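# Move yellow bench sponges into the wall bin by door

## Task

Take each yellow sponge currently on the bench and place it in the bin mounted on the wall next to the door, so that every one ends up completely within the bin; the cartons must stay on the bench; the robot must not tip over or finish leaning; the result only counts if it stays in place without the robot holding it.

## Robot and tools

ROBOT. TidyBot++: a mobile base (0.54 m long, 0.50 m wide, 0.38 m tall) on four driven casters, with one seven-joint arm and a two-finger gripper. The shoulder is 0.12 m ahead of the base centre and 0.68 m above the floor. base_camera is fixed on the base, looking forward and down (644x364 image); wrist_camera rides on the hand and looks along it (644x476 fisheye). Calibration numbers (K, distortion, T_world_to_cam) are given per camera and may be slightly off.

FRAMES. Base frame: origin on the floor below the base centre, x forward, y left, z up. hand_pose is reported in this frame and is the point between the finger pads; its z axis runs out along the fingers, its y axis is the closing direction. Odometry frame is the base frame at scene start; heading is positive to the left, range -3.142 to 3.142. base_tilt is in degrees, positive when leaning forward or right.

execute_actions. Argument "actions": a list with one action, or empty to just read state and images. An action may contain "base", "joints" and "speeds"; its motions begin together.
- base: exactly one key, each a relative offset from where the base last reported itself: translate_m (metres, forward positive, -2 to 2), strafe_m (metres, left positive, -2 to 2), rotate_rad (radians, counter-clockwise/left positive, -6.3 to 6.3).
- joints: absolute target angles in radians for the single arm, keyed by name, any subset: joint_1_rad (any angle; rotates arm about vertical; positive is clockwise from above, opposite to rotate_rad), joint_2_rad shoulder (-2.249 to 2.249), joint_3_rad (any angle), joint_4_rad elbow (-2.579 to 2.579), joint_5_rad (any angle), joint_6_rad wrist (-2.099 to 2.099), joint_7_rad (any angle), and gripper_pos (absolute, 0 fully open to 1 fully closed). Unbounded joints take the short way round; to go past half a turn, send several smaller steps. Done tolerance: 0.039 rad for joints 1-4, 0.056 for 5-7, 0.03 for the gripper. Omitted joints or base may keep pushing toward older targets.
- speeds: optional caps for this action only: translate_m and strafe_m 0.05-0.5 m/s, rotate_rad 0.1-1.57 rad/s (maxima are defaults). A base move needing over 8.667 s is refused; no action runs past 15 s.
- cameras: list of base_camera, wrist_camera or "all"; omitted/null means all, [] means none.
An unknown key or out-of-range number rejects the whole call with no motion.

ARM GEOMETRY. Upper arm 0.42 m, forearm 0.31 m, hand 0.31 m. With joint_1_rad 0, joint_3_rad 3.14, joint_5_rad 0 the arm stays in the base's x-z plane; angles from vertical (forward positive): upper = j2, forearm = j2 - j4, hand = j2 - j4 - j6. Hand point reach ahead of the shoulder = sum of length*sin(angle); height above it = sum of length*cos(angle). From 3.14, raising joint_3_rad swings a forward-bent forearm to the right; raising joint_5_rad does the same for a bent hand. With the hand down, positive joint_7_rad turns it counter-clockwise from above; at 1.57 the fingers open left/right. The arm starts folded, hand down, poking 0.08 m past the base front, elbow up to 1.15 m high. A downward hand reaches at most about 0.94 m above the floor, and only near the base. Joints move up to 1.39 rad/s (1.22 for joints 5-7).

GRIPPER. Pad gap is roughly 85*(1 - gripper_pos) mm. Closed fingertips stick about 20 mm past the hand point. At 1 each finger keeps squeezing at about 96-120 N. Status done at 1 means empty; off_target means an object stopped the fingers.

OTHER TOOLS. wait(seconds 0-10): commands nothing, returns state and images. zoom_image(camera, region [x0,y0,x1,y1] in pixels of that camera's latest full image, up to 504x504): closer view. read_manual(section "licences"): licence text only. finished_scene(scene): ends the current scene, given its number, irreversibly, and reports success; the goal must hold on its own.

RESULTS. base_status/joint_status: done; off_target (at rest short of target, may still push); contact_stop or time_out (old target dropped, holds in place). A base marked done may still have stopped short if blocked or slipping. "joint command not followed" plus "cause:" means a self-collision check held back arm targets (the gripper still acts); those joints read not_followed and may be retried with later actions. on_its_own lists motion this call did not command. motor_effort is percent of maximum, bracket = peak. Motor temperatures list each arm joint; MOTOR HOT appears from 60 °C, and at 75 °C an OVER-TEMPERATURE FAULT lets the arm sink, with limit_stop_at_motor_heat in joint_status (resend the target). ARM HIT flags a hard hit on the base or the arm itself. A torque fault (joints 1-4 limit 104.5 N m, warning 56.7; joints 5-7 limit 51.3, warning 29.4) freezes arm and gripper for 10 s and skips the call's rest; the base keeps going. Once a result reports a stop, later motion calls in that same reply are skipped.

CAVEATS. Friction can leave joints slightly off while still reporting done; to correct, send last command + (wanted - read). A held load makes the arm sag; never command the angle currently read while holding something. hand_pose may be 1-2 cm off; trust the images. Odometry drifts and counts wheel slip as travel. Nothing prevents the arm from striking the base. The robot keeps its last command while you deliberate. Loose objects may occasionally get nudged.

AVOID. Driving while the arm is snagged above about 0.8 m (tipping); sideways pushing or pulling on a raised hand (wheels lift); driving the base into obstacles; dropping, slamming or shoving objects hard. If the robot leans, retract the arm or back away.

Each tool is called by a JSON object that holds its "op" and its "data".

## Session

{"op": "execute_actions", "data": {"actions": []}}

Scene clock: 0.00 s.
Motor temperatures (°C, as the motors report them): [26 25 24 26 31 34 30]
base_odometry: x=+0.000 y=+0.000 heading=+0.000 (m, m, rad; odometry frame)
base_tilt: forward=+0.1 right=-0.6 (deg)
base_status: not commanded
joint_positions: joint_1_rad=+0.032 joint_2_rad=-0.400 joint_3_rad=+3.136 joint_4_rad=-2.538 joint_5_rad=-0.002 joint_6_rad=-0.819 joint_7_rad=+1.519 gripper_pos=+0.000
joint_status: not commanded
motor_effort: joint_1_rad=+0 joint_2_rad=+2 joint_3_rad=+0 joint_4_rad=+13 joint_5_rad=+0 joint_6_rad=-1 joint_7_rad=-1 (%)
hand_pose: x=+0.2772 y=-0.0027 z=+0.5944 quat_wxyz=(-0.001, +0.995, -0.040, +0.092) (m; base frame)
pictures: base_camera, wrist_camera
camera_calibration (this result's frames):
wrist_camera: T_world_to_cam=[[-0.0299754, -0.999526, -0.00705043, 0.00550613], [-0.980496, 0.0307739, -0.194117, 0.440603], [0.194242, 0.00109419, -0.980953, 0.664501], [0, 0, 0, 1]] pos_world=[0.303101, -0.00878267, 0.737412]
Images, in order (width x height): base_camera 644x364, wrist_camera 644x476.

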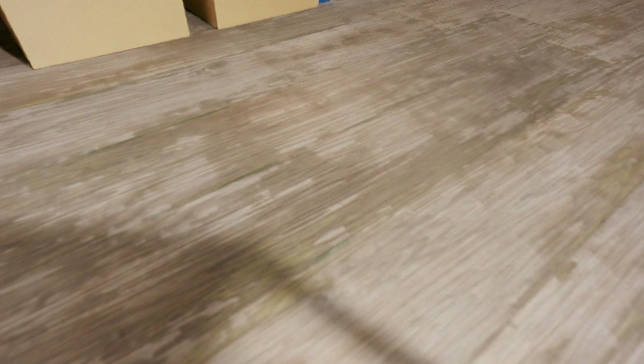

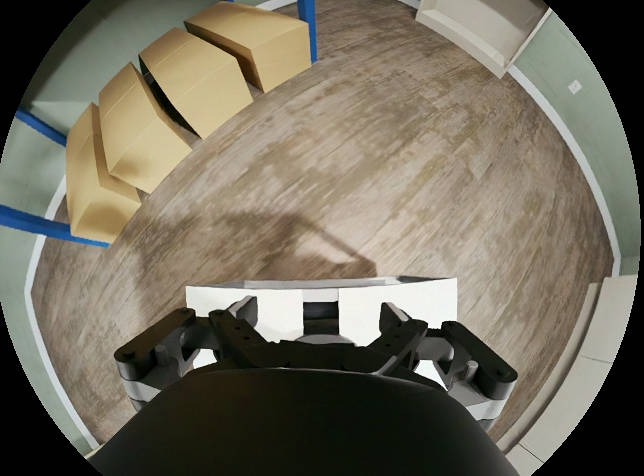

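{"op": "execute_actions", "data": {"actions": [{"base":{"rotate_rad":0.72},"joints":{"joint_1_rad":0,"joint_2_rad":-0.3,"joint_4_rad":-1.2,"joint_6_rad":-1.1}}]}}

Scene clock: 6.67 s.
Motor temperatures (°C, as the motors report them): [26 24 24 26 31 34 30]
base_odometry: x=+0.000 y=+0.000 heading=+0.720 (m, m, rad; odometry frame)
base_tilt: forward=+0.1 right=-0.5 (deg)
base_status: done
joint_positions: joint_1_rad=+0.020 joint_2_rad=-0.324 joint_3_rad=+3.136 joint_4_rad=-1.213 joint_5_rad=-0.002 joint_6_rad=-1.073 joint_7_rad=+1.519 gripper_pos=+0.000
joint_status: all done
motor_effort: joint_1_rad=+0(1) joint_2_rad=-4(6) joint_3_rad=+0(2) joint_4_rad=+19(22) joint_5_rad=+0(1) joint_6_rad=+6(5) joint_7_rad=+0(0) (%)
hand_pose: x=+0.5170 y=-0.0032 z=+1.1597 quat_wxyz=(-0.010, +0.831, -0.027, +0.556) (m; base frame)
pictures: base_camera, wrist_camera
camera_calibration (this result's frames):
wrist_camera: T_world_to_cam=[[-0.00823162, -0.999951, -0.00545429, 0.00309825], [-0.372151, 0.00812612, -0.928137, 1.32212], [0.928136, -0.00561026, -0.372199, 0.0870419], [0, 0, 0, 1]] pos_world=[0.411266, -0.00715727, 1.25952]
Images, in order (width x height): base_camera 644x364, wrist_camera 644x476.

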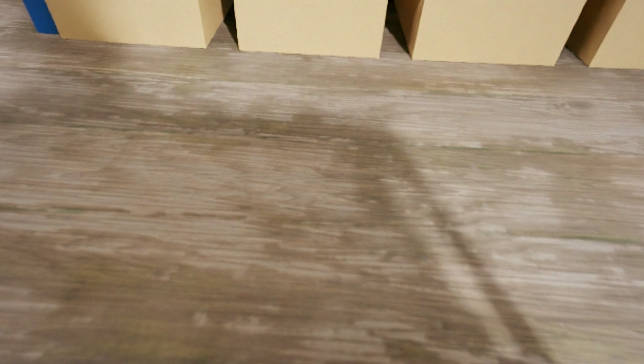

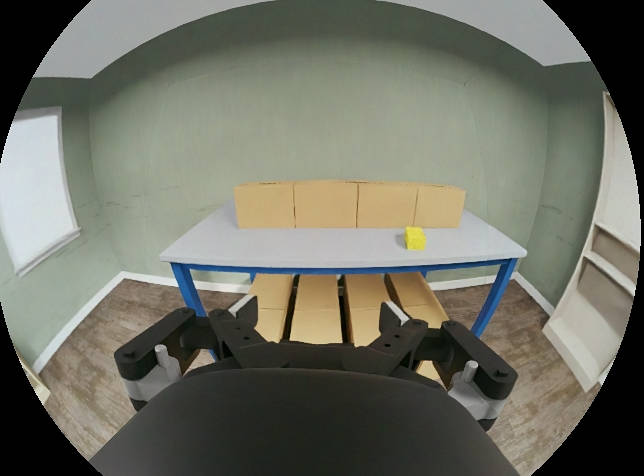

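{"op": "execute_actions", "data": {"actions": [{"base":{"rotate_rad":-0.09},"joints":{"joint_2_rad":0.4,"joint_4_rad":-0.27,"joint_6_rad":-1.12,"joint_7_rad":4.62}}], "cameras": ["base_camera"]}}

{"op": "execute_actions", "data": {"actions": [{"base":{"translate_m":0.66}}]}}

Scene clock: 13.23 s.
Motor temperatures (°C, as the motors report them): [26 24 24 26 31 34 30]
base_odometry: x=+0.000 y=+0.000 heading=+0.630 (m, m, rad; odometry frame)
base_tilt: forward=+0.1 right=-0.5 (deg)
base_status: done
joint_positions: joint_1_rad=+0.015 joint_2_rad=+0.387 joint_3_rad=+3.137 joint_4_rad=-0.287 joint_5_rad=-0.002 joint_6_rad=-1.094 joint_7_rad=+4.608 gripper_pos=+0.000
joint_status: all done
motor_effort: joint_1_rad=+0(0) joint_2_rad=-25(27) joint_3_rad=-1(2) joint_4_rad=+17(20) joint_5_rad=+0(1) joint_6_rad=+6(7) joint_7_rad=-1(1) (%)
hand_pose: x=+0.7793 y=-0.0059 z=+1.2560 quat_wxyz=(+0.633, +0.045, +0.772, +0.032) (m; base frame)
pictures: base_camera
Images, in order (width x height): base_camera 644x364.

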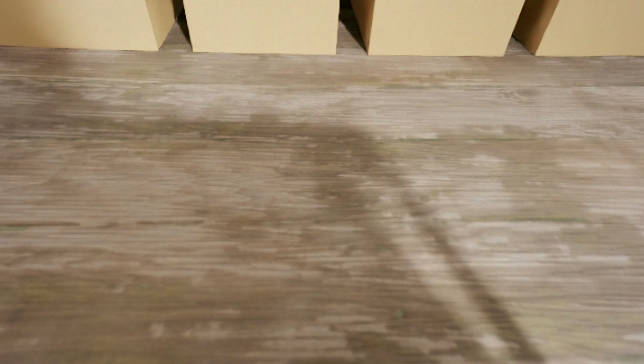

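Scene clock: 15.93 s.
Motor temperatures (°C, as the motors report them): [26 24 24 26 31 34 30]
base_odometry: x=+0.533 y=+0.389 heading=+0.631 (m, m, rad; odometry frame)
base_tilt: forward=+0.1 right=-0.6 (deg)
base_status: done
joint_positions: joint_1_rad=+0.015 joint_2_rad=+0.395 joint_3_rad=+3.137 joint_4_rad=-0.283 joint_5_rad=-0.002 joint_6_rad=-1.097 joint_7_rad=+4.608 gripper_pos=+0.000
joint_status: not commanded
motor_effort: joint_1_rad=+0(1) joint_2_rad=-26(29) joint_3_rad=+0(0) joint_4_rad=+17(18) joint_5_rad=-1(1) joint_6_rad=+6(7) joint_7_rad=+0(0) (%)
hand_pose: x=+0.7829 y=-0.0058 z=+1.2520 quat_wxyz=(+0.631, +0.045, +0.774, +0.032) (m; base frame)
pictures: base_camera, wrist_camera
camera_calibration (this result's frames):
wrist_camera: T_world_to_cam=[[0.0267963, 0.998019, 0.0569209, -0.0907627], [0.212221, -0.061323, 0.975296, -1.33421], [0.976854, -0.0140545, -0.213444, -0.362388], [0, 0, 0, 1]] pos_world=[0.639579, 0.00367219, 1.22906]
Images, in order (width x height): base_camera 644x364, wrist_camera 644x476.

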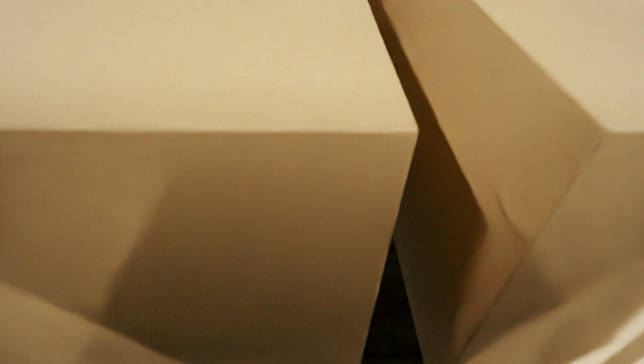

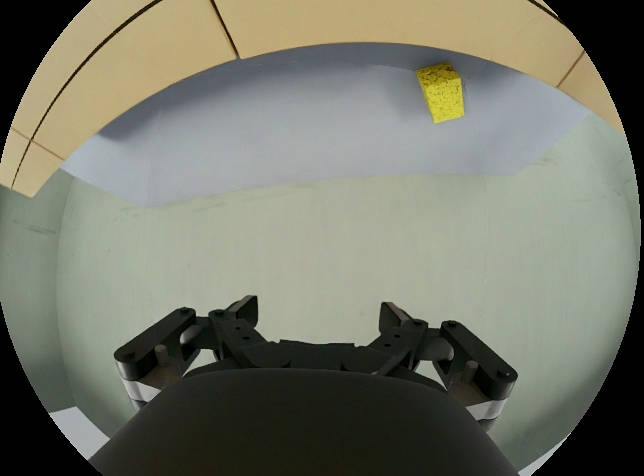

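{"op": "execute_actions", "data": {"actions": [{"base":{"translate_m":-0.45},"joints":{"joint_7_rad":1.55}}], "cameras": []}}

{"op": "execute_actions", "data": {"actions": [{"base":{"strafe_m":-0.27},"joints":{"joint_2_rad":0.1,"joint_4_rad":-1.3,"joint_6_rad":-0.6}}], "cameras": ["wrist_camera"]}}

Scene clock: 25.27 s.
Motor temperatures (°C, as the motors report them): [26 25 24 26 31 34 30]
base_odometry: x=+0.170 y=+0.124 heading=+0.631 (m, m, rad; odometry frame)
base_tilt: forward=+0.1 right=-0.6 (deg)
base_status: done
joint_positions: joint_1_rad=+0.013 joint_2_rad=+0.393 joint_3_rad=+3.137 joint_4_rad=-0.279 joint_5_rad=-0.002 joint_6_rad=-1.098 joint_7_rad=+1.550 gripper_pos=+0.000
joint_status: all done
motor_effort: joint_1_rad=+0(2) joint_2_rad=-25(30) joint_3_rad=+0(1) joint_4_rad=+17(19) joint_5_rad=+0(1) joint_6_rad=+6(7) joint_7_rad=-1(1) (%)
hand_pose: x=+0.7810 y=-0.0047 z=+1.2549 quat_wxyz=(-0.006, +0.774, -0.012, +0.633) (m; base frame)
pictures: none
No camera images: the call's "cameras" was empty. Leave "cameras" out to get every camera's image.

Scene clock: 27.57 s.
Motor temperatures (°C, as the motors report them): [26 25 24 26 31 34 30]
base_odometry: x=+0.329 y=-0.094 heading=+0.631 (m, m, rad; odometry frame)
base_tilt: forward=+0.1 right=-0.6 (deg)
base_status: done
joint_positions: joint_1_rad=+0.010 joint_2_rad=+0.123 joint_3_rad=+3.137 joint_4_rad=-1.286 joint_5_rad=-0.002 joint_6_rad=-0.626 joint_7_rad=+1.550 gripper_pos=+0.000
joint_status: all done
motor_effort: joint_1_rad=+0(4) joint_2_rad=-21(26) joint_3_rad=+0(2) joint_4_rad=+23(23) joint_5_rad=+0(2) joint_6_rad=+6(6) joint_7_rad=-1(1) (%)
hand_pose: x=+0.7590 y=-0.0014 z=+1.0111 quat_wxyz=(-0.005, +0.851, -0.011, +0.526) (m; base frame)
pictures: wrist_camera
camera_calibration (this result's frames):
wrist_camera: T_world_to_cam=[[0.0144393, -0.999715, 0.0190327, -0.0359253], [-0.437488, -0.0234326, -0.898919, 1.29429], [0.899108, 0.00465319, -0.437701, -0.104593], [0, 0, 0, 1]] pos_world=[0.660797, -0.00509974, 1.11837]
Images, in order (width x height): wrist_camera 644x476.

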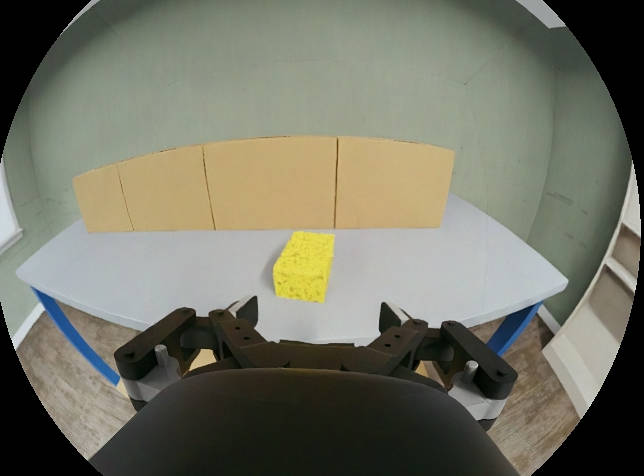

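{"op": "execute_actions", "data": {"actions": [{"base":{"strafe_m":0.11},"joints":{"joint_1_rad":0.14,"joint_2_rad":0.31,"joint_4_rad":-1.28,"joint_6_rad":-0.4}}], "cameras": ["wrist_camera"]}}

Scene clock: 33.67 s.
Motor temperatures (°C, as the motors report them): [26 25 24 26 31 34 30]
base_odometry: x=+0.264 y=-0.006 heading=+0.631 (m, m, rad; odometry frame)
base_tilt: forward=+0.1 right=-0.6 (deg)
base_status: done
joint_positions: joint_1_rad=+0.122 joint_2_rad=+0.313 joint_3_rad=+3.137 joint_4_rad=-1.286 joint_5_rad=-0.002 joint_6_rad=-0.425 joint_7_rad=+1.550 gripper_pos=+0.000
joint_status: all done
motor_effort: joint_1_rad=+0(4) joint_2_rad=-28(31) joint_3_rad=-1(3) joint_4_rad=+23(24) joint_5_rad=+0(1) joint_6_rad=+5(6) joint_7_rad=-1(1) (%)
hand_pose: x=+0.8378 y=-0.0834 z=+0.9374 quat_wxyz=(+0.024, +0.846, -0.059, +0.530) (m; base frame)
pictures: wrist_camera
camera_calibration (this result's frames):
wrist_camera: T_world_to_cam=[[-0.0985374, -0.994965, 0.0182787, -0.021828], [-0.427246, 0.0257094, -0.90377, 1.26066], [0.89875, -0.0968646, -0.427628, -0.224893], [0, 0, 0, 1]] pos_world=[0.738583, -0.0759131, 1.04358]
Images, in order (width x height): wrist_camera 644x476.

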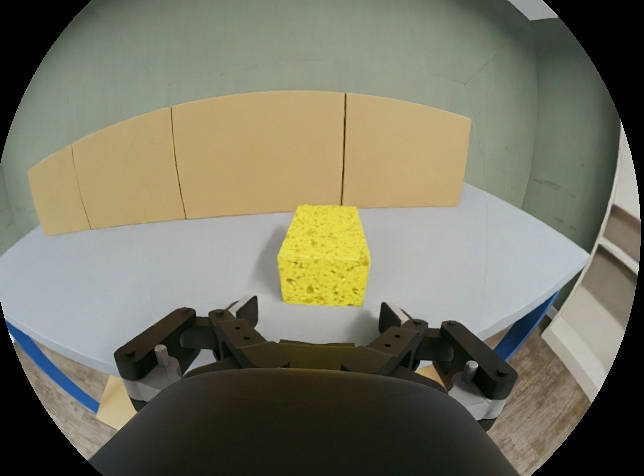

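{"op": "execute_actions", "data": {"actions": [{"base":{"translate_m":0.085},"speeds":{"translate_m":0.1},"joints":{"joint_1_rad":0.165,"joint_2_rad":0.29}}], "cameras": ["wrist_camera"]}}

{"op": "execute_actions", "data": {"actions": [{"joints":{"gripper_pos":1}}], "cameras": []}}

{"op": "execute_actions", "data": {"actions": [{"joints":{"joint_2_rad":0.1}}], "cameras": []}}

{"op": "execute_actions", "data": {"actions": [{"base":{"translate_m":-0.6},"joints":{"joint_1_rad":0,"joint_2_rad":-0.2,"joint_4_rad":-1.7,"joint_6_rad":-0.9}}], "cameras": []}}

{"op": "execute_actions", "data": {"actions": [{"base":{"rotate_rad":3.14}}]}}

Scene clock: 43.27 s.
Motor temperatures (°C, as the motors report them): [26 25 24 26 31 35 30]
base_odometry: x=+0.333 y=+0.045 heading=+0.631 (m, m, rad; odometry frame)
base_tilt: forward=+0.2 right=-0.6 (deg)
base_status: done
joint_positions: joint_1_rad=+0.152 joint_2_rad=+0.300 joint_3_rad=+3.137 joint_4_rad=-1.285 joint_5_rad=-0.002 joint_6_rad=-0.424 joint_7_rad=+1.550 gripper_pos=+0.000
joint_status: all done
motor_effort: joint_1_rad=+0(2) joint_2_rad=-28(30) joint_3_rad=+0(1) joint_4_rad=+23(24) joint_5_rad=+0(0) joint_6_rad=+6(6) joint_7_rad=-1(0) (%)
hand_pose: x=+0.8318 y=-0.1046 z=+0.9470 quat_wxyz=(+0.033, +0.841, -0.072, +0.535) (m; base frame)
pictures: wrist_camera
camera_calibration (this result's frames):
wrist_camera: T_world_to_cam=[[-0.128831, -0.991492, 0.0185959, -0.018437], [-0.41373, 0.0366975, -0.90966, 1.26281], [0.901238, -0.124886, -0.414938, -0.234473], [0, 0, 0, 1]] pos_world=[0.731405, -0.0939046, 1.05178]
Images, in order (width x height): wrist_camera 644x476.

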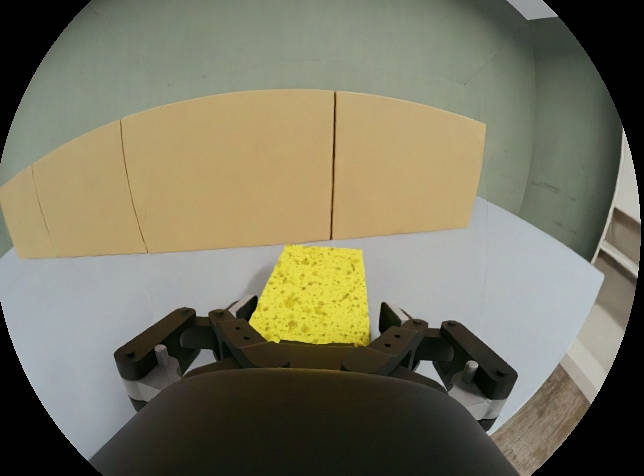

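Scene clock: 44.37 s.
Motor temperatures (°C, as the motors report them): [26 25 24 26 31 35 30]
base_odometry: x=+0.333 y=+0.045 heading=+0.631 (m, m, rad; odometry frame)
base_tilt: forward=+0.1 right=-0.6 (deg)
base_status: not commanded
joint_positions: joint_1_rad=+0.152 joint_2_rad=+0.299 joint_3_rad=+3.137 joint_4_rad=-1.285 joint_5_rad=-0.002 joint_6_rad=-0.422 joint_7_rad=+1.550 gripper_pos=+0.364
joint_status: gripper_pos off_target (ended at +0.364, target +1.000)
motor_effort: joint_1_rad=+0(0) joint_2_rad=-28(28) joint_3_rad=+0(0) joint_4_rad=+23(23) joint_5_rad=+0(1) joint_6_rad=+6(6) joint_7_rad=+0(1) (%)
hand_pose: x=+0.8317 y=-0.1046 z=+0.9485 quat_wxyz=(+0.033, +0.840, -0.072, +0.537) (m; base frame)
pictures: none
No camera images: the call's "cameras" was empty. Leave "cameras" out to get every camera's image.

Scene clock: 45.77 s.
Motor temperatures (°C, as the motors report them): [26 25 24 26 31 35 30]
base_odometry: x=+0.333 y=+0.045 heading=+0.631 (m, m, rad; odometry frame)
base_tilt: forward=+0.1 right=-0.6 (deg)
base_status: not commanded
joint_positions: joint_1_rad=+0.152 joint_2_rad=+0.096 joint_3_rad=+3.137 joint_4_rad=-1.283 joint_5_rad=-0.002 joint_6_rad=-0.422 joint_7_rad=+1.550 gripper_pos=+0.364
joint_status: all done
motor_effort: joint_1_rad=+0(0) joint_2_rad=-22(31) joint_3_rad=+1(1) joint_4_rad=+23(25) joint_5_rad=+0(1) joint_6_rad=+7(7) joint_7_rad=+0(0) (%)
hand_pose: x=+0.7640 y=-0.0942 z=+1.0895 quat_wxyz=(+0.038, +0.781, -0.066, +0.620) (m; base frame)
pictures: none
No camera images: the call's "cameras" was empty. Leave "cameras" out to get every camera's image.

Scene clock: 48.53 s.
Motor temperatures (°C, as the motors report them): [26 25 24 26 31 35 30]
base_odometry: x=-0.152 y=-0.309 heading=+0.631 (m, m, rad; odometry frame)
base_tilt: forward=+0.1 right=-0.5 (deg)
base_status: done
joint_positions: joint_1_rad=+0.018 joint_2_rad=-0.191 joint_3_rad=+3.137 joint_4_rad=-1.688 joint_5_rad=-0.002 joint_6_rad=-0.879 joint_7_rad=+1.550 gripper_pos=+0.364
joint_status: all done
motor_effort: joint_1_rad=+0(1) joint_2_rad=-11(24) joint_3_rad=+1(1) joint_4_rad=+22(23) joint_5_rad=+0(0) joint_6_rad=+4(6) joint_7_rad=+0(1) (%)
hand_pose: x=+0.5682 y=-0.0039 z=+0.8936 quat_wxyz=(-0.002, +0.928, -0.016, +0.373) (m; base frame)
pictures: none
No camera images: the call's "cameras" was empty. Leave "cameras" out to get every camera's image.

Scene clock: 51.90 s.
Motor temperatures (°C, as the motors report them): [26 25 24 26 31 35 30]
base_odometry: x=-0.152 y=-0.309 heading=-2.513 (m, m, rad; odometry frame)
base_tilt: forward=+0.1 right=-0.6 (deg)
base_status: done
joint_positions: joint_1_rad=+0.011 joint_2_rad=-0.191 joint_3_rad=+3.137 joint_4_rad=-1.688 joint_5_rad=-0.002 joint_6_rad=-0.879 joint_7_rad=+1.550 gripper_pos=+0.364
joint_status: not commanded
motor_effort: joint_1_rad=+0(1) joint_2_rad=-11(12) joint_3_rad=+1(2) joint_4_rad=+22(22) joint_5_rad=+0(1) joint_6_rad=+4(4) joint_7_rad=+0(0) (%)
hand_pose: x=+0.5682 y=-0.0007 z=+0.8936 quat_wxyz=(-0.003, +0.928, -0.012, +0.373) (m; base frame)
pictures: base_camera, wrist_camera
camera_calibration (this result's frames):
wrist_camera: T_world_to_cam=[[0.0190465, -0.999733, 0.0130839, -0.0274582], [-0.713561, -0.0227586, -0.700224, 1.08449], [0.700335, 0.00400066, -0.713804, 0.375187], [0, 0, 0, 1]] pos_world=[0.511615, -0.00427039, 1.02755]
Images, in order (width x height): base_camera 644x364, wrist_camera 644x476.

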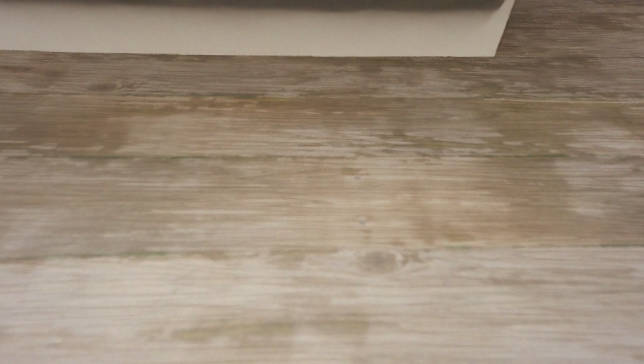

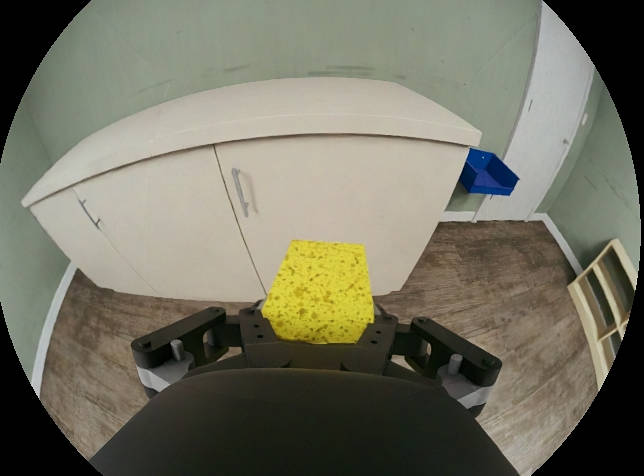

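{"op": "execute_actions", "data": {"actions": [{"base":{"strafe_m":-0.82}}], "cameras": []}}

{"op": "execute_actions", "data": {"actions": [{"base":{"translate_m":0.25}}]}}

Scene clock: 59.27 s.
Motor temperatures (°C, as the motors report them): [26 25 24 26 31 35 30]
base_odometry: x=-0.635 y=+0.353 heading=-2.512 (m, m, rad; odometry frame)
base_tilt: forward=+0.1 right=-0.5 (deg)
base_status: done
joint_positions: joint_1_rad=+0.010 joint_2_rad=-0.191 joint_3_rad=+3.137 joint_4_rad=-1.688 joint_5_rad=-0.002 joint_6_rad=-0.879 joint_7_rad=+1.550 gripper_pos=+0.364
joint_status: not commanded
motor_effort: joint_1_rad=+0(2) joint_2_rad=-10(11) joint_3_rad=+0(2) joint_4_rad=+22(22) joint_5_rad=+0(1) joint_6_rad=+4(4) joint_7_rad=+0(1) (%)
hand_pose: x=+0.5682 y=-0.0003 z=+0.8936 quat_wxyz=(-0.003, +0.928, -0.012, +0.373) (m; base frame)
pictures: none
No camera images: the call's "cameras" was empty. Leave "cameras" out to get every camera's image.

Scene clock: 61.07 s.
Motor temperatures (°C, as the motors report them): [26 25 24 26 31 35 30]
base_odometry: x=-0.837 y=+0.206 heading=-2.512 (m, m, rad; odometry frame)
base_tilt: forward=+0.1 right=-0.6 (deg)
base_status: done
joint_positions: joint_1_rad=+0.010 joint_2_rad=-0.191 joint_3_rad=+3.137 joint_4_rad=-1.688 joint_5_rad=-0.002 joint_6_rad=-0.880 joint_7_rad=+1.550 gripper_pos=+0.364
joint_status: not commanded
motor_effort: joint_1_rad=+0(0) joint_2_rad=-11(14) joint_3_rad=+0(1) joint_4_rad=+22(23) joint_5_rad=+0(1) joint_6_rad=+4(5) joint_7_rad=-1(0) (%)
hand_pose: x=+0.5680 y=-0.0003 z=+0.8931 quat_wxyz=(-0.003, +0.928, -0.012, +0.373) (m; base frame)
pictures: base_camera, wrist_camera
camera_calibration (this result's frames):
wrist_camera: T_world_to_cam=[[0.0197861, -0.999719, 0.0130543, -0.0275157], [-0.714375, -0.0232711, -0.699376, 1.08374], [0.699483, 0.0045123, -0.714635, 0.376264], [0, 0, 0, 1]] pos_world=[0.511552, -0.00398596, 1.02719]
Images, in order (width x height): base_camera 644x364, wrist_camera 644x476.

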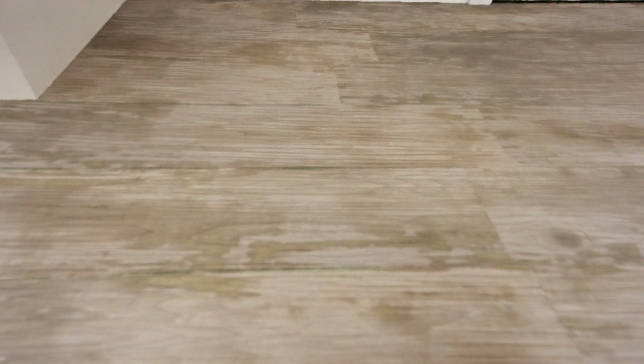

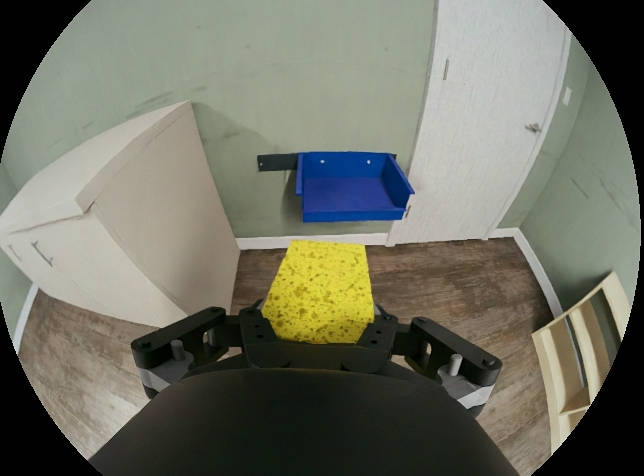

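{"op": "execute_actions", "data": {"actions": [{"base":{"strafe_m":-0.18},"joints":{"joint_2_rad":0.35,"joint_4_rad":-1.8,"joint_6_rad":0.2}}], "cameras": []}}

{"op": "execute_actions", "data": {"actions": [{"base":{"translate_m":0.37}}], "cameras": []}}

{"op": "execute_actions", "data": {"actions": [{"joints":{"joint_2_rad":0.53}}], "cameras": ["wrist_camera"]}}

Scene clock: 67.50 s.
Motor temperatures (°C, as the motors report them): [26 25 24 26 31 35 30]
base_odometry: x=-0.944 y=+0.352 heading=-2.512 (m, m, rad; odometry frame)
base_tilt: forward=+0.1 right=-0.6 (deg)
base_status: done
joint_positions: joint_1_rad=+0.009 joint_2_rad=+0.342 joint_3_rad=+3.137 joint_4_rad=-1.785 joint_5_rad=-0.002 joint_6_rad=+0.177 joint_7_rad=+1.550 gripper_pos=+0.364
joint_status: all done
motor_effort: joint_1_rad=+0(3) joint_2_rad=-27(30) joint_3_rad=+0(3) joint_4_rad=+20(22) joint_5_rad=+0(1) joint_6_rad=+6(6) joint_7_rad=-1(1) (%)
hand_pose: x=+0.8161 y=-0.0026 z=+0.7964 quat_wxyz=(-0.005, +0.828, -0.012, +0.561) (m; base frame)
pictures: none
No camera images: the call's "cameras" was empty. Leave "cameras" out to get every camera's image.

Scene clock: 69.60 s.
Motor temperatures (°C, as the motors report them): [26 25 24 26 31 35 30]
base_odometry: x=-1.243 y=+0.134 heading=-2.512 (m, m, rad; odometry frame)
base_tilt: forward=+0.1 right=-0.6 (deg)
base_status: done
joint_positions: joint_1_rad=+0.009 joint_2_rad=+0.346 joint_3_rad=+3.137 joint_4_rad=-1.788 joint_5_rad=-0.002 joint_6_rad=+0.177 joint_7_rad=+1.550 gripper_pos=+0.364
joint_status: not commanded
motor_effort: joint_1_rad=+0(1) joint_2_rad=-27(30) joint_3_rad=+0(1) joint_4_rad=+20(22) joint_5_rad=-1(1) joint_6_rad=+6(7) joint_7_rad=+0(1) (%)
hand_pose: x=+0.8158 y=-0.0026 z=+0.7926 quat_wxyz=(-0.005, +0.830, -0.012, +0.558) (m; base frame)
pictures: none
No camera images: the call's "cameras" was empty. Leave "cameras" out to get every camera's image.

Scene clock: 70.73 s.
Motor temperatures (°C, as the motors report them): [26 25 24 26 31 35 30]
base_odometry: x=-1.243 y=+0.134 heading=-2.512 (m, m, rad; odometry frame)
base_tilt: forward=+0.1 right=-0.5 (deg)
base_status: not commanded
joint_positions: joint_1_rad=+0.009 joint_2_rad=+0.532 joint_3_rad=+3.137 joint_4_rad=-1.793 joint_5_rad=-0.002 joint_6_rad=+0.177 joint_7_rad=+1.550 gripper_pos=+0.364
joint_status: all done
motor_effort: joint_1_rad=+0(0) joint_2_rad=-30(34) joint_3_rad=+0(0) joint_4_rad=+18(21) joint_5_rad=+0(0) joint_6_rad=+5(6) joint_7_rad=-1(0) (%)
hand_pose: x=+0.8225 y=-0.0027 z=+0.6597 quat_wxyz=(-0.005, +0.879, -0.013, +0.477) (m; base frame)
pictures: wrist_camera
camera_calibration (this result's frames):
wrist_camera: T_world_to_cam=[[0.0140701, -0.999778, 0.0156947, -0.0289057], [-0.535772, -0.020791, -0.844107, 1.05085], [0.844245, 0.00346787, -0.535946, -0.205557], [0, 0, 0, 1]] pos_world=[0.736966, -0.00633818, 0.777319]
Images, in order (width x height): wrist_camera 644x476.

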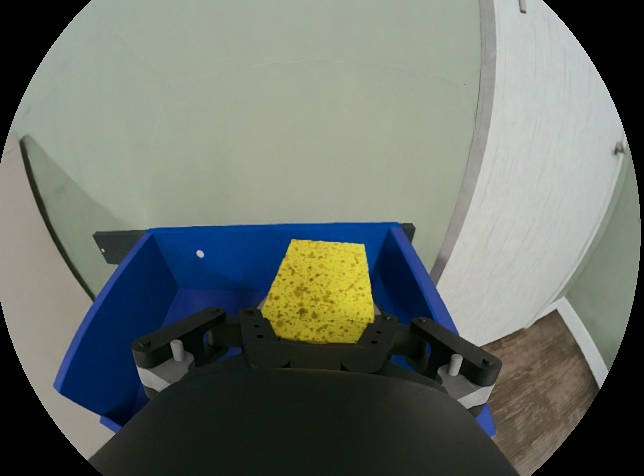

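{"op": "execute_actions", "data": {"actions": [{"joints":{"joint_2_rad":0.63,"joint_1_rad":-0.035}}], "cameras": []}}

{"op": "execute_actions", "data": {"actions": [{"joints":{"gripper_pos":0.1}}], "cameras": ["wrist_camera"]}}

{"op": "execute_actions", "data": {"actions": [{"joints":{"joint_2_rad":0.3}}], "cameras": []}}

{"op": "execute_actions", "data": {"actions": [{"base":{"translate_m":-0.75},"joints":{"joint_2_rad":0.0,"gripper_pos":1}}], "cameras": []}}

{"op": "execute_actions", "data": {"actions": [{"base":{"rotate_rad":-3.14}}], "cameras": []}}

{"op": "execute_actions", "data": {"actions": [{"base":{"strafe_m":-0.64},"joints":{"joint_1_rad":0,"joint_2_rad":0.3,"joint_4_rad":-1.25,"joint_6_rad":-0.2}}], "cameras": []}}

{"op": "execute_actions", "data": {"actions": [{"base":{"translate_m":0.52}}], "cameras": ["wrist_camera"]}}

Scene clock: 79.07 s.
Motor temperatures (°C, as the motors report them): [26 25 24 26 31 35 30]
base_odometry: x=-1.243 y=+0.134 heading=-2.512 (m, m, rad; odometry frame)
base_tilt: forward=+0.1 right=-0.5 (deg)
base_status: not commanded
joint_positions: joint_1_rad=-0.021 joint_2_rad=+0.626 joint_3_rad=+3.137 joint_4_rad=-1.793 joint_5_rad=-0.002 joint_6_rad=+0.177 joint_7_rad=+1.550 gripper_pos=+0.364
joint_status: all done
motor_effort: joint_1_rad=+0(2) joint_2_rad=-31(34) joint_3_rad=-1(1) joint_4_rad=+16(18) joint_5_rad=+0(0) joint_6_rad=+5(5) joint_7_rad=+0(1) (%)
hand_pose: x=+0.8168 y=+0.0185 z=+0.5935 quat_wxyz=(-0.011, +0.900, +0.000, +0.435) (m; base frame)
pictures: none
No camera images: the call's "cameras" was empty. Leave "cameras" out to get every camera's image.

Scene clock: 80.10 s.
Motor temperatures (°C, as the motors report them): [26 25 24 26 31 35 30]
base_odometry: x=-1.243 y=+0.134 heading=-2.512 (m, m, rad; odometry frame)
base_tilt: forward=+0.1 right=-0.5 (deg)
base_status: not commanded
joint_positions: joint_1_rad=-0.021 joint_2_rad=+0.626 joint_3_rad=+3.137 joint_4_rad=-1.793 joint_5_rad=-0.002 joint_6_rad=+0.177 joint_7_rad=+1.550 gripper_pos=+0.100
joint_status: all done
motor_effort: joint_1_rad=+0(0) joint_2_rad=-32(32) joint_3_rad=+0(0) joint_4_rad=+16(16) joint_5_rad=+0(0) joint_6_rad=+5(5) joint_7_rad=+0(0) (%)
hand_pose: x=+0.8168 y=+0.0185 z=+0.5935 quat_wxyz=(-0.011, +0.900, +0.000, +0.435) (m; base frame)
pictures: wrist_camera
camera_calibration (this result's frames):
wrist_camera: T_world_to_cam=[[0.0457173, -0.998864, 0.0134121, -0.0311134], [-0.612171, -0.0386233, -0.789782, 1.0229], [0.789403, 0.0278962, -0.613241, -0.146076], [0, 0, 0, 1]] pos_world=[0.742924, 0.0125046, 0.718704]
Images, in order (width x height): wrist_camera 644x476.

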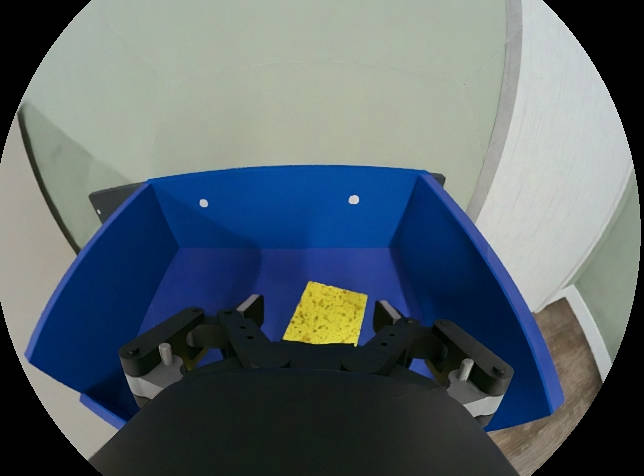

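Scene clock: 81.53 s.
Motor temperatures (°C, as the motors report them): [26 25 24 26 31 35 30]
base_odometry: x=-1.243 y=+0.134 heading=-2.512 (m, m, rad; odometry frame)
base_tilt: forward=+0.1 right=-0.6 (deg)
base_status: not commanded
joint_positions: joint_1_rad=-0.021 joint_2_rad=+0.302 joint_3_rad=+3.137 joint_4_rad=-1.793 joint_5_rad=-0.002 joint_6_rad=+0.178 joint_7_rad=+1.550 gripper_pos=+0.100
joint_status: all done
motor_effort: joint_1_rad=+0(0) joint_2_rad=-26(34) joint_3_rad=+0(0) joint_4_rad=+21(21) joint_5_rad=+0(0) joint_6_rad=+6(6) joint_7_rad=+0(0) (%)
hand_pose: x=+0.8087 y=+0.0183 z=+0.8207 quat_wxyz=(-0.014, +0.818, +0.001, +0.575) (m; base frame)
pictures: none
No camera images: the call's "cameras" was empty. Leave "cameras" out to get every camera's image.

Scene clock: 84.53 s.
Motor temperatures (°C, as the motors report them): [26 25 24 26 31 35 30]
base_odometry: x=-0.636 y=+0.576 heading=-2.512 (m, m, rad; odometry frame)
base_tilt: forward=+0.1 right=-0.5 (deg)
base_status: done
joint_positions: joint_1_rad=-0.022 joint_2_rad=+0.005 joint_3_rad=+3.137 joint_4_rad=-1.793 joint_5_rad=-0.002 joint_6_rad=+0.180 joint_7_rad=+1.550 gripper_pos=+0.999
joint_status: all done
motor_effort: joint_1_rad=+0(2) joint_2_rad=-19(29) joint_3_rad=+0(1) joint_4_rad=+23(24) joint_5_rad=+0(1) joint_6_rad=+7(7) joint_7_rad=-1(0) (%)
hand_pose: x=+0.7380 y=+0.0178 z=+1.0173 quat_wxyz=(-0.017, +0.723, +0.001, +0.690) (m; base frame)
pictures: none
No camera images: the call's "cameras" was empty. Leave "cameras" out to get every camera's image.

Scene clock: 87.90 s.
Motor temperatures (°C, as the motors report them): [26 25 24 26 31 35 30]
base_odometry: x=-0.637 y=+0.576 heading=+0.631 (m, m, rad; odometry frame)
base_tilt: forward=+0.1 right=-0.5 (deg)
base_status: done
joint_positions: joint_1_rad=-0.029 joint_2_rad=+0.005 joint_3_rad=+3.138 joint_4_rad=-1.793 joint_5_rad=-0.002 joint_6_rad=+0.180 joint_7_rad=+1.550 gripper_pos=+0.999
joint_status: not commanded
motor_effort: joint_1_rad=+0(3) joint_2_rad=-18(21) joint_3_rad=+0(2) joint_4_rad=+23(23) joint_5_rad=+0(1) joint_6_rad=+7(6) joint_7_rad=+0(1) (%)
hand_pose: x=+0.7379 y=+0.0216 z=+1.0173 quat_wxyz=(-0.019, +0.723, +0.004, +0.690) (m; base frame)
pictures: none
No camera images: the call's "cameras" was empty. Leave "cameras" out to get every camera's image.

Scene clock: 90.57 s.
Motor temperatures (°C, as the motors report them): [26 25 24 26 31 35 30]
base_odometry: x=-0.259 y=+0.059 heading=+0.631 (m, m, rad; odometry frame)
base_tilt: forward=+0.1 right=-0.5 (deg)
base_status: done
joint_positions: joint_1_rad=-0.006 joint_2_rad=+0.284 joint_3_rad=+3.138 joint_4_rad=-1.268 joint_5_rad=-0.002 joint_6_rad=-0.175 joint_7_rad=+1.550 gripper_pos=+0.999
joint_status: all done
motor_effort: joint_1_rad=+0(4) joint_2_rad=-28(28) joint_3_rad=+0(3) joint_4_rad=+24(25) joint_5_rad=-1(0) joint_6_rad=+6(7) joint_7_rad=+0(0) (%)
hand_pose: x=+0.8588 y=+0.0084 z=+1.0431 quat_wxyz=(-0.011, +0.760, -0.005, +0.650) (m; base frame)
pictures: none
No camera images: the call's "cameras" was empty. Leave "cameras" out to get every camera's image.

Scene clock: 93.00 s.
Motor temperatures (°C, as the motors report them): [26 25 24 26 31 35 30]
base_odometry: x=+0.161 y=+0.365 heading=+0.630 (m, m, rad; odometry frame)
base_tilt: forward=+0.1 right=-0.6 (deg)
base_status: done
joint_positions: joint_1_rad=-0.006 joint_2_rad=+0.296 joint_3_rad=+3.138 joint_4_rad=-1.263 joint_5_rad=-0.002 joint_6_rad=-0.177 joint_7_rad=+1.550 gripper_pos=+0.999
joint_status: not commanded
motor_effort: joint_1_rad=+0(2) joint_2_rad=-28(30) joint_3_rad=+0(1) joint_4_rad=+24(25) joint_5_rad=+0(1) joint_6_rad=+6(7) joint_7_rad=+0(0) (%)
hand_pose: x=+0.8630 y=+0.0084 z=+1.0365 quat_wxyz=(-0.011, +0.763, -0.005, +0.646) (m; base frame)
pictures: wrist_camera
camera_calibration (this result's frames):
wrist_camera: T_world_to_cam=[[0.021405, -0.999503, 0.0231307, -0.0383568], [-0.153955, -0.0261553, -0.987732, 1.21028], [0.987846, 0.0175813, -0.154439, -0.557257], [0, 0, 0, 1]] pos_world=[0.737635, 0.00311482, 1.11026]
Images, in order (width x height): wrist_camera 644x476.

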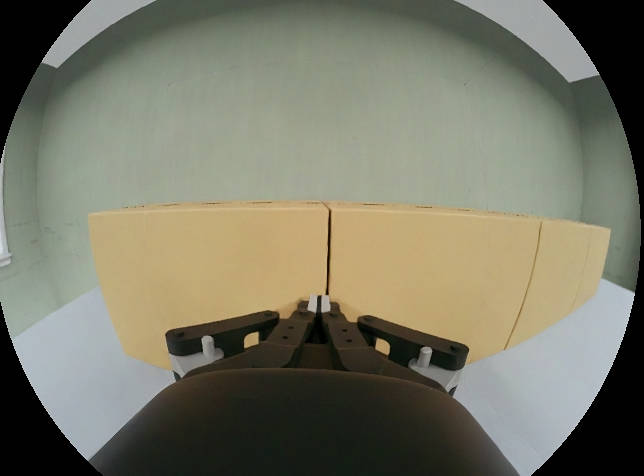

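{"op": "execute_actions", "data": {"actions": [{"base":{"translate_m":0.13},"speeds":{"translate_m":0.1},"joints":{"joint_1_rad":0.02}}], "cameras": ["wrist_camera"]}}

{"op": "execute_actions", "data": {"actions": [{"base":{"strafe_m":0.16},"speeds":{"strafe_m":0.12}}], "cameras": ["wrist_camera"]}}

Scene clock: 98.77 s.
Motor temperatures (°C, as the motors report them): [26 25 24 26 31 35 30]
base_odometry: x=+0.266 y=+0.442 heading=+0.630 (m, m, rad; odometry frame)
base_tilt: forward=+0.2 right=-0.6 (deg)
base_status: done
joint_positions: joint_1_rad=+0.006 joint_2_rad=+0.297 joint_3_rad=+3.138 joint_4_rad=-1.263 joint_5_rad=-0.002 joint_6_rad=-0.178 joint_7_rad=+1.550 gripper_pos=+0.999
joint_status: all done
motor_effort: joint_1_rad=+0(3) joint_2_rad=-29(31) joint_3_rad=+0(2) joint_4_rad=+24(25) joint_5_rad=-1(0) joint_6_rad=+7(7) joint_7_rad=+0(1) (%)
hand_pose: x=+0.8634 y=-0.0010 z=+1.0358 quat_wxyz=(-0.007, +0.764, -0.010, +0.646) (m; base frame)
pictures: wrist_camera
camera_calibration (this result's frames):
wrist_camera: T_world_to_cam=[[0.00883088, -0.999694, 0.0231133, -0.0368512], [-0.155427, -0.0242056, -0.987551, 1.21044], [0.987808, 0.00512852, -0.155593, -0.556416], [0, 0, 0, 1]] pos_world=[0.738092, -0.00468703, 1.10965]
Images, in order (width x height): wrist_camera 644x476.

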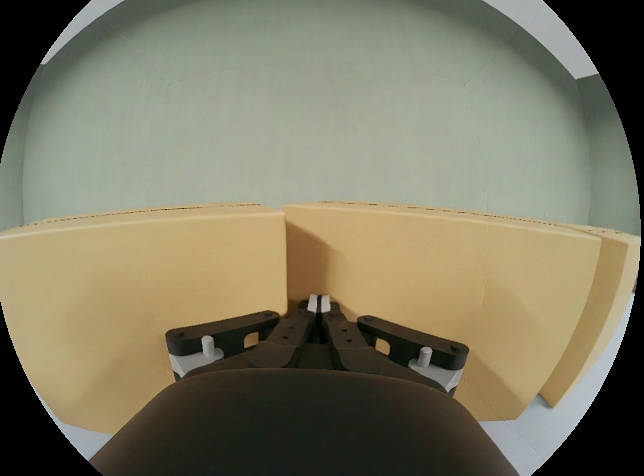

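Scene clock: 100.73 s.
Motor temperatures (°C, as the motors report them): [26 25 24 26 31 35 30]
base_odometry: x=+0.172 y=+0.571 heading=+0.630 (m, m, rad; odometry frame)
base_tilt: forward=+0.1 right=-0.6 (deg)
base_status: done
joint_positions: joint_1_rad=+0.013 joint_2_rad=+0.297 joint_3_rad=+3.138 joint_4_rad=-1.263 joint_5_rad=-0.002 joint_6_rad=-0.178 joint_7_rad=+1.550 gripper_pos=+0.999
joint_status: not commanded
motor_effort: joint_1_rad=+0(3) joint_2_rad=-28(28) joint_3_rad=+0(2) joint_4_rad=+24(24) joint_5_rad=+0(0) joint_6_rad=+7(7) joint_7_rad=+0(0) (%)
hand_pose: x=+0.8634 y=-0.0064 z=+1.0358 quat_wxyz=(-0.004, +0.763, -0.013, +0.646) (m; base frame)
pictures: wrist_camera
camera_calibration (this result's frames):
wrist_camera: T_world_to_cam=[[0.00155862, -0.999732, 0.0231124, -0.0359855], [-0.155585, -0.0230734, -0.987553, 1.21047], [0.987821, -0.00205672, -0.15558, -0.55643], [0, 0, 0, 1]] pos_world=[0.738041, -0.00919071, 1.10967]
Images, in order (width x height): wrist_camera 644x476.

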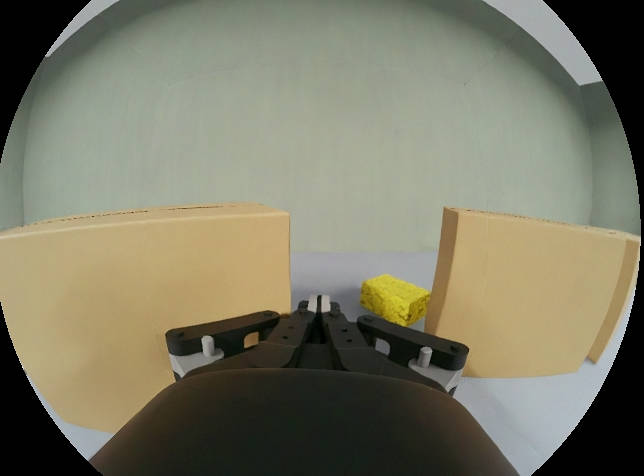

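{"op": "execute_actions", "data": {"actions": [{"base":{"strafe_m":-0.06}}], "cameras": []}}

{"op": "execute_actions", "data": {"actions": [{"base":{"translate_m":0.16},"speeds":{"translate_m":0.15}}], "cameras": []}}

{"op": "execute_actions", "data": {"actions": [{"base":{"strafe_m":-0.36},"speeds":{"strafe_m":0.12}}], "cameras": ["wrist_camera"]}}

{"op": "execute_actions", "data": {"actions": [{"base":{"translate_m":-0.05},"joints":{"joint_1_rad":-0.42,"gripper_pos":0,"joint_6_rad":-0.3}}], "cameras": ["wrist_camera"]}}

Scene clock: 108.90 s.
Motor temperatures (°C, as the motors report them): [26 25 24 26 31 35 30]
base_odometry: x=+0.207 y=+0.523 heading=+0.630 (m, m, rad; odometry frame)
base_tilt: forward=+0.1 right=-0.6 (deg)
base_status: done
joint_positions: joint_1_rad=+0.021 joint_2_rad=+0.297 joint_3_rad=+3.138 joint_4_rad=-1.263 joint_5_rad=-0.002 joint_6_rad=-0.178 joint_7_rad=+1.550 gripper_pos=+0.999
joint_status: not commanded
motor_effort: joint_1_rad=+0(4) joint_2_rad=-28(29) joint_3_rad=-1(2) joint_4_rad=+24(25) joint_5_rad=+0(0) joint_6_rad=+6(7) joint_7_rad=+0(1) (%)
hand_pose: x=+0.8633 y=-0.0122 z=+1.0358 quat_wxyz=(-0.002, +0.763, -0.016, +0.646) (m; base frame)
pictures: none
No camera images: the call's "cameras" was empty. Leave "cameras" out to get every camera's image.

Scene clock: 110.63 s.
Motor temperatures (°C, as the motors report them): [26 25 24 26 31 35 30]
base_odometry: x=+0.336 y=+0.617 heading=+0.630 (m, m, rad; odometry frame)
base_tilt: forward=+0.2 right=-0.5 (deg)
base_status: done
joint_positions: joint_1_rad=+0.021 joint_2_rad=+0.298 joint_3_rad=+3.138 joint_4_rad=-1.263 joint_5_rad=-0.002 joint_6_rad=-0.178 joint_7_rad=+1.550 gripper_pos=+0.999
joint_status: not commanded
motor_effort: joint_1_rad=+0(1) joint_2_rad=-28(31) joint_3_rad=+0(0) joint_4_rad=+24(25) joint_5_rad=+0(0) joint_6_rad=+6(7) joint_7_rad=-1(1) (%)
hand_pose: x=+0.8636 y=-0.0122 z=+1.0352 quat_wxyz=(-0.002, +0.764, -0.016, +0.645) (m; base frame)
pictures: none
No camera images: the call's "cameras" was empty. Leave "cameras" out to get every camera's image.

Scene clock: 114.27 s.
Motor temperatures (°C, as the motors report them): [26 25 24 26 31 35 30]
base_odometry: x=+0.549 y=+0.326 heading=+0.631 (m, m, rad; odometry frame)
base_tilt: forward=+0.1 right=-0.5 (deg)
base_status: done
joint_positions: joint_1_rad=+0.020 joint_2_rad=+0.298 joint_3_rad=+3.138 joint_4_rad=-1.263 joint_5_rad=-0.002 joint_6_rad=-0.178 joint_7_rad=+1.550 gripper_pos=+0.999
joint_status: not commanded
motor_effort: joint_1_rad=+0(3) joint_2_rad=-28(29) joint_3_rad=+0(2) joint_4_rad=+24(24) joint_5_rad=+0(1) joint_6_rad=+7(7) joint_7_rad=+0(0) (%)
hand_pose: x=+0.8636 y=-0.0112 z=+1.0352 quat_wxyz=(-0.002, +0.764, -0.015, +0.645) (m; base frame)
pictures: wrist_camera
camera_calibration (this result's frames):
wrist_camera: T_world_to_cam=[[-0.00480614, -0.999722, 0.0230677, -0.0352014], [-0.156655, -0.0220304, -0.987408, 1.21063], [0.987642, -0.00835929, -0.156506, -0.555762], [0, 0, 0, 1]] pos_world=[0.738376, -0.0131666, 1.10922]
Images, in order (width x height): wrist_camera 644x476.

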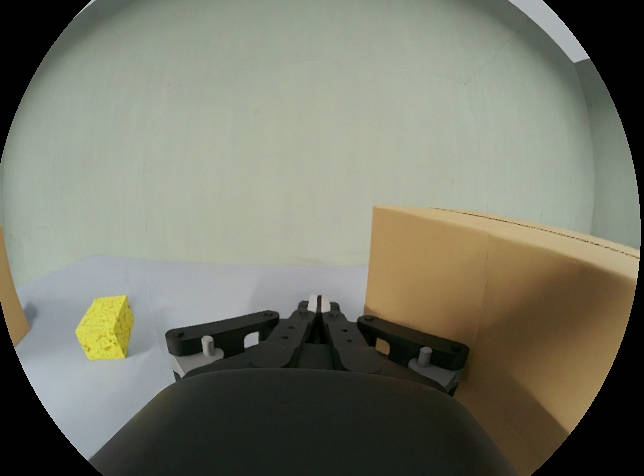

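Scene clock: 115.87 s.
Motor temperatures (°C, as the motors report them): [26 25 24 26 31 35 30]
base_odometry: x=+0.508 y=+0.297 heading=+0.631 (m, m, rad; odometry frame)
base_tilt: forward=+0.1 right=-0.6 (deg)
base_status: done
joint_positions: joint_1_rad=-0.412 joint_2_rad=+0.296 joint_3_rad=+3.137 joint_4_rad=-1.262 joint_5_rad=-0.002 joint_6_rad=-0.274 joint_7_rad=+1.550 gripper_pos=+0.000
joint_status: all done
motor_effort: joint_1_rad=+0(3) joint_2_rad=-28(32) joint_3_rad=+0(2) joint_4_rad=+23(25) joint_5_rad=+0(0) joint_6_rad=+6(7) joint_7_rad=+0(0) (%)
hand_pose: x=+0.7933 y=+0.2994 z=+1.0075 quat_wxyz=(-0.133, +0.778, +0.155, +0.594) (m; base frame)
pictures: wrist_camera
camera_calibration (this result's frames):
wrist_camera: T_world_to_cam=[[0.417211, -0.908556, 0.0214826, -0.0849079], [-0.217212, -0.122641, -0.96839, 1.23809], [0.882471, 0.399356, -0.248516, -0.43398], [0, 0, 0, 1]] pos_world=[0.687328, 0.248011, 1.09293]
Images, in order (width x height): wrist_camera 644x476.

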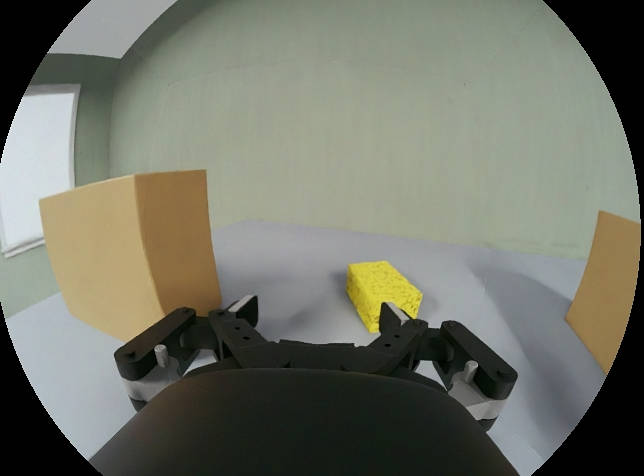

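{"op": "execute_actions", "data": {"actions": [{"base":{"strafe_m":-0.14},"joints":{"joint_1_rad":-0.485,"joint_2_rad":0.42,"joint_4_rad":-1.2}}], "cameras": []}}

{"op": "execute_actions", "data": {"actions": [{"base":{"translate_m":0.065},"speeds":{"translate_m":0.1}}]}}

Scene clock: 127.50 s.
Motor temperatures (°C, as the motors report them): [26 25 24 26 31 35 30]
base_odometry: x=+0.591 y=+0.183 heading=+0.631 (m, m, rad; odometry frame)
base_tilt: forward=+0.1 right=-0.5 (deg)
base_status: done
joint_positions: joint_1_rad=-0.475 joint_2_rad=+0.414 joint_3_rad=+3.137 joint_4_rad=-1.213 joint_5_rad=-0.002 joint_6_rad=-0.277 joint_7_rad=+1.550 gripper_pos=+0.000
joint_status: all done
motor_effort: joint_1_rad=+0(4) joint_2_rad=-31(34) joint_3_rad=+0(2) joint_4_rad=+23(25) joint_5_rad=+0(0) joint_6_rad=+6(7) joint_7_rad=-1(0) (%)
hand_pose: x=+0.8080 y=+0.3598 z=+0.9476 quat_wxyz=(-0.145, +0.794, +0.184, +0.562) (m; base frame)
pictures: none
No camera images: the call's "cameras" was empty. Leave "cameras" out to get every camera's image.

Scene clock: 128.73 s.
Motor temperatures (°C, as the motors report them): [26 25 24 26 31 35 30]
base_odometry: x=+0.644 y=+0.222 heading=+0.630 (m, m, rad; odometry frame)
base_tilt: forward=+0.1 right=-0.6 (deg)
base_status: done
joint_positions: joint_1_rad=-0.476 joint_2_rad=+0.415 joint_3_rad=+3.137 joint_4_rad=-1.213 joint_5_rad=-0.002 joint_6_rad=-0.278 joint_7_rad=+1.550 gripper_pos=+0.000
joint_status: not commanded
motor_effort: joint_1_rad=+0(2) joint_2_rad=-31(34) joint_3_rad=+0(1) joint_4_rad=+23(24) joint_5_rad=-1(1) joint_6_rad=+6(7) joint_7_rad=+0(0) (%)
hand_pose: x=+0.8079 y=+0.3602 z=+0.9471 quat_wxyz=(-0.145, +0.794, +0.185, +0.561) (m; base frame)
pictures: base_camera, wrist_camera
camera_calibration (this result's frames):
wrist_camera: T_world_to_cam=[[0.475978, -0.879233, 0.0198514, -0.0909367], [-0.27055, -0.167867, -0.947958, 1.23027], [0.836808, 0.445836, -0.317777, -0.400409], [0, 0, 0, 1]] pos_world=[0.711199, 0.305084, 1.04081]
Images, in order (width x height): base_camera 644x364, wrist_camera 644x476.

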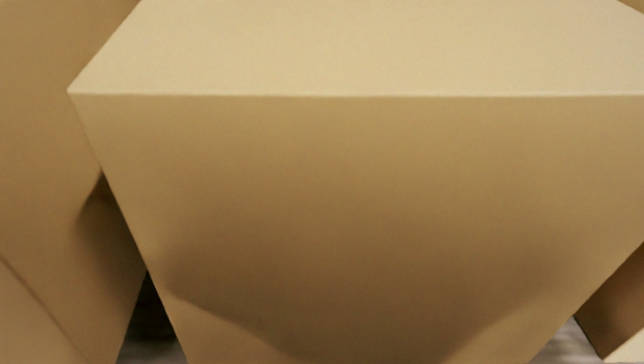

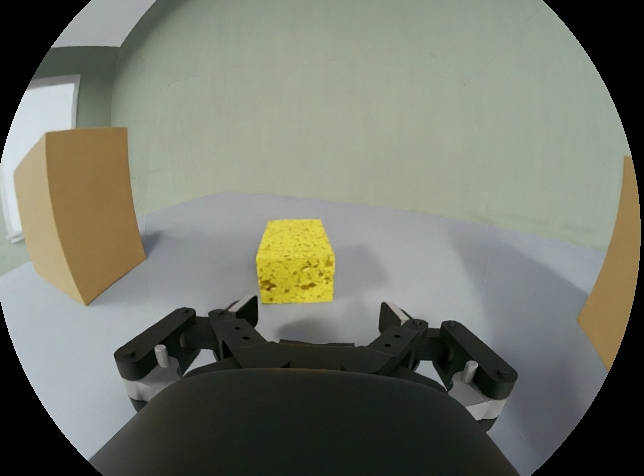

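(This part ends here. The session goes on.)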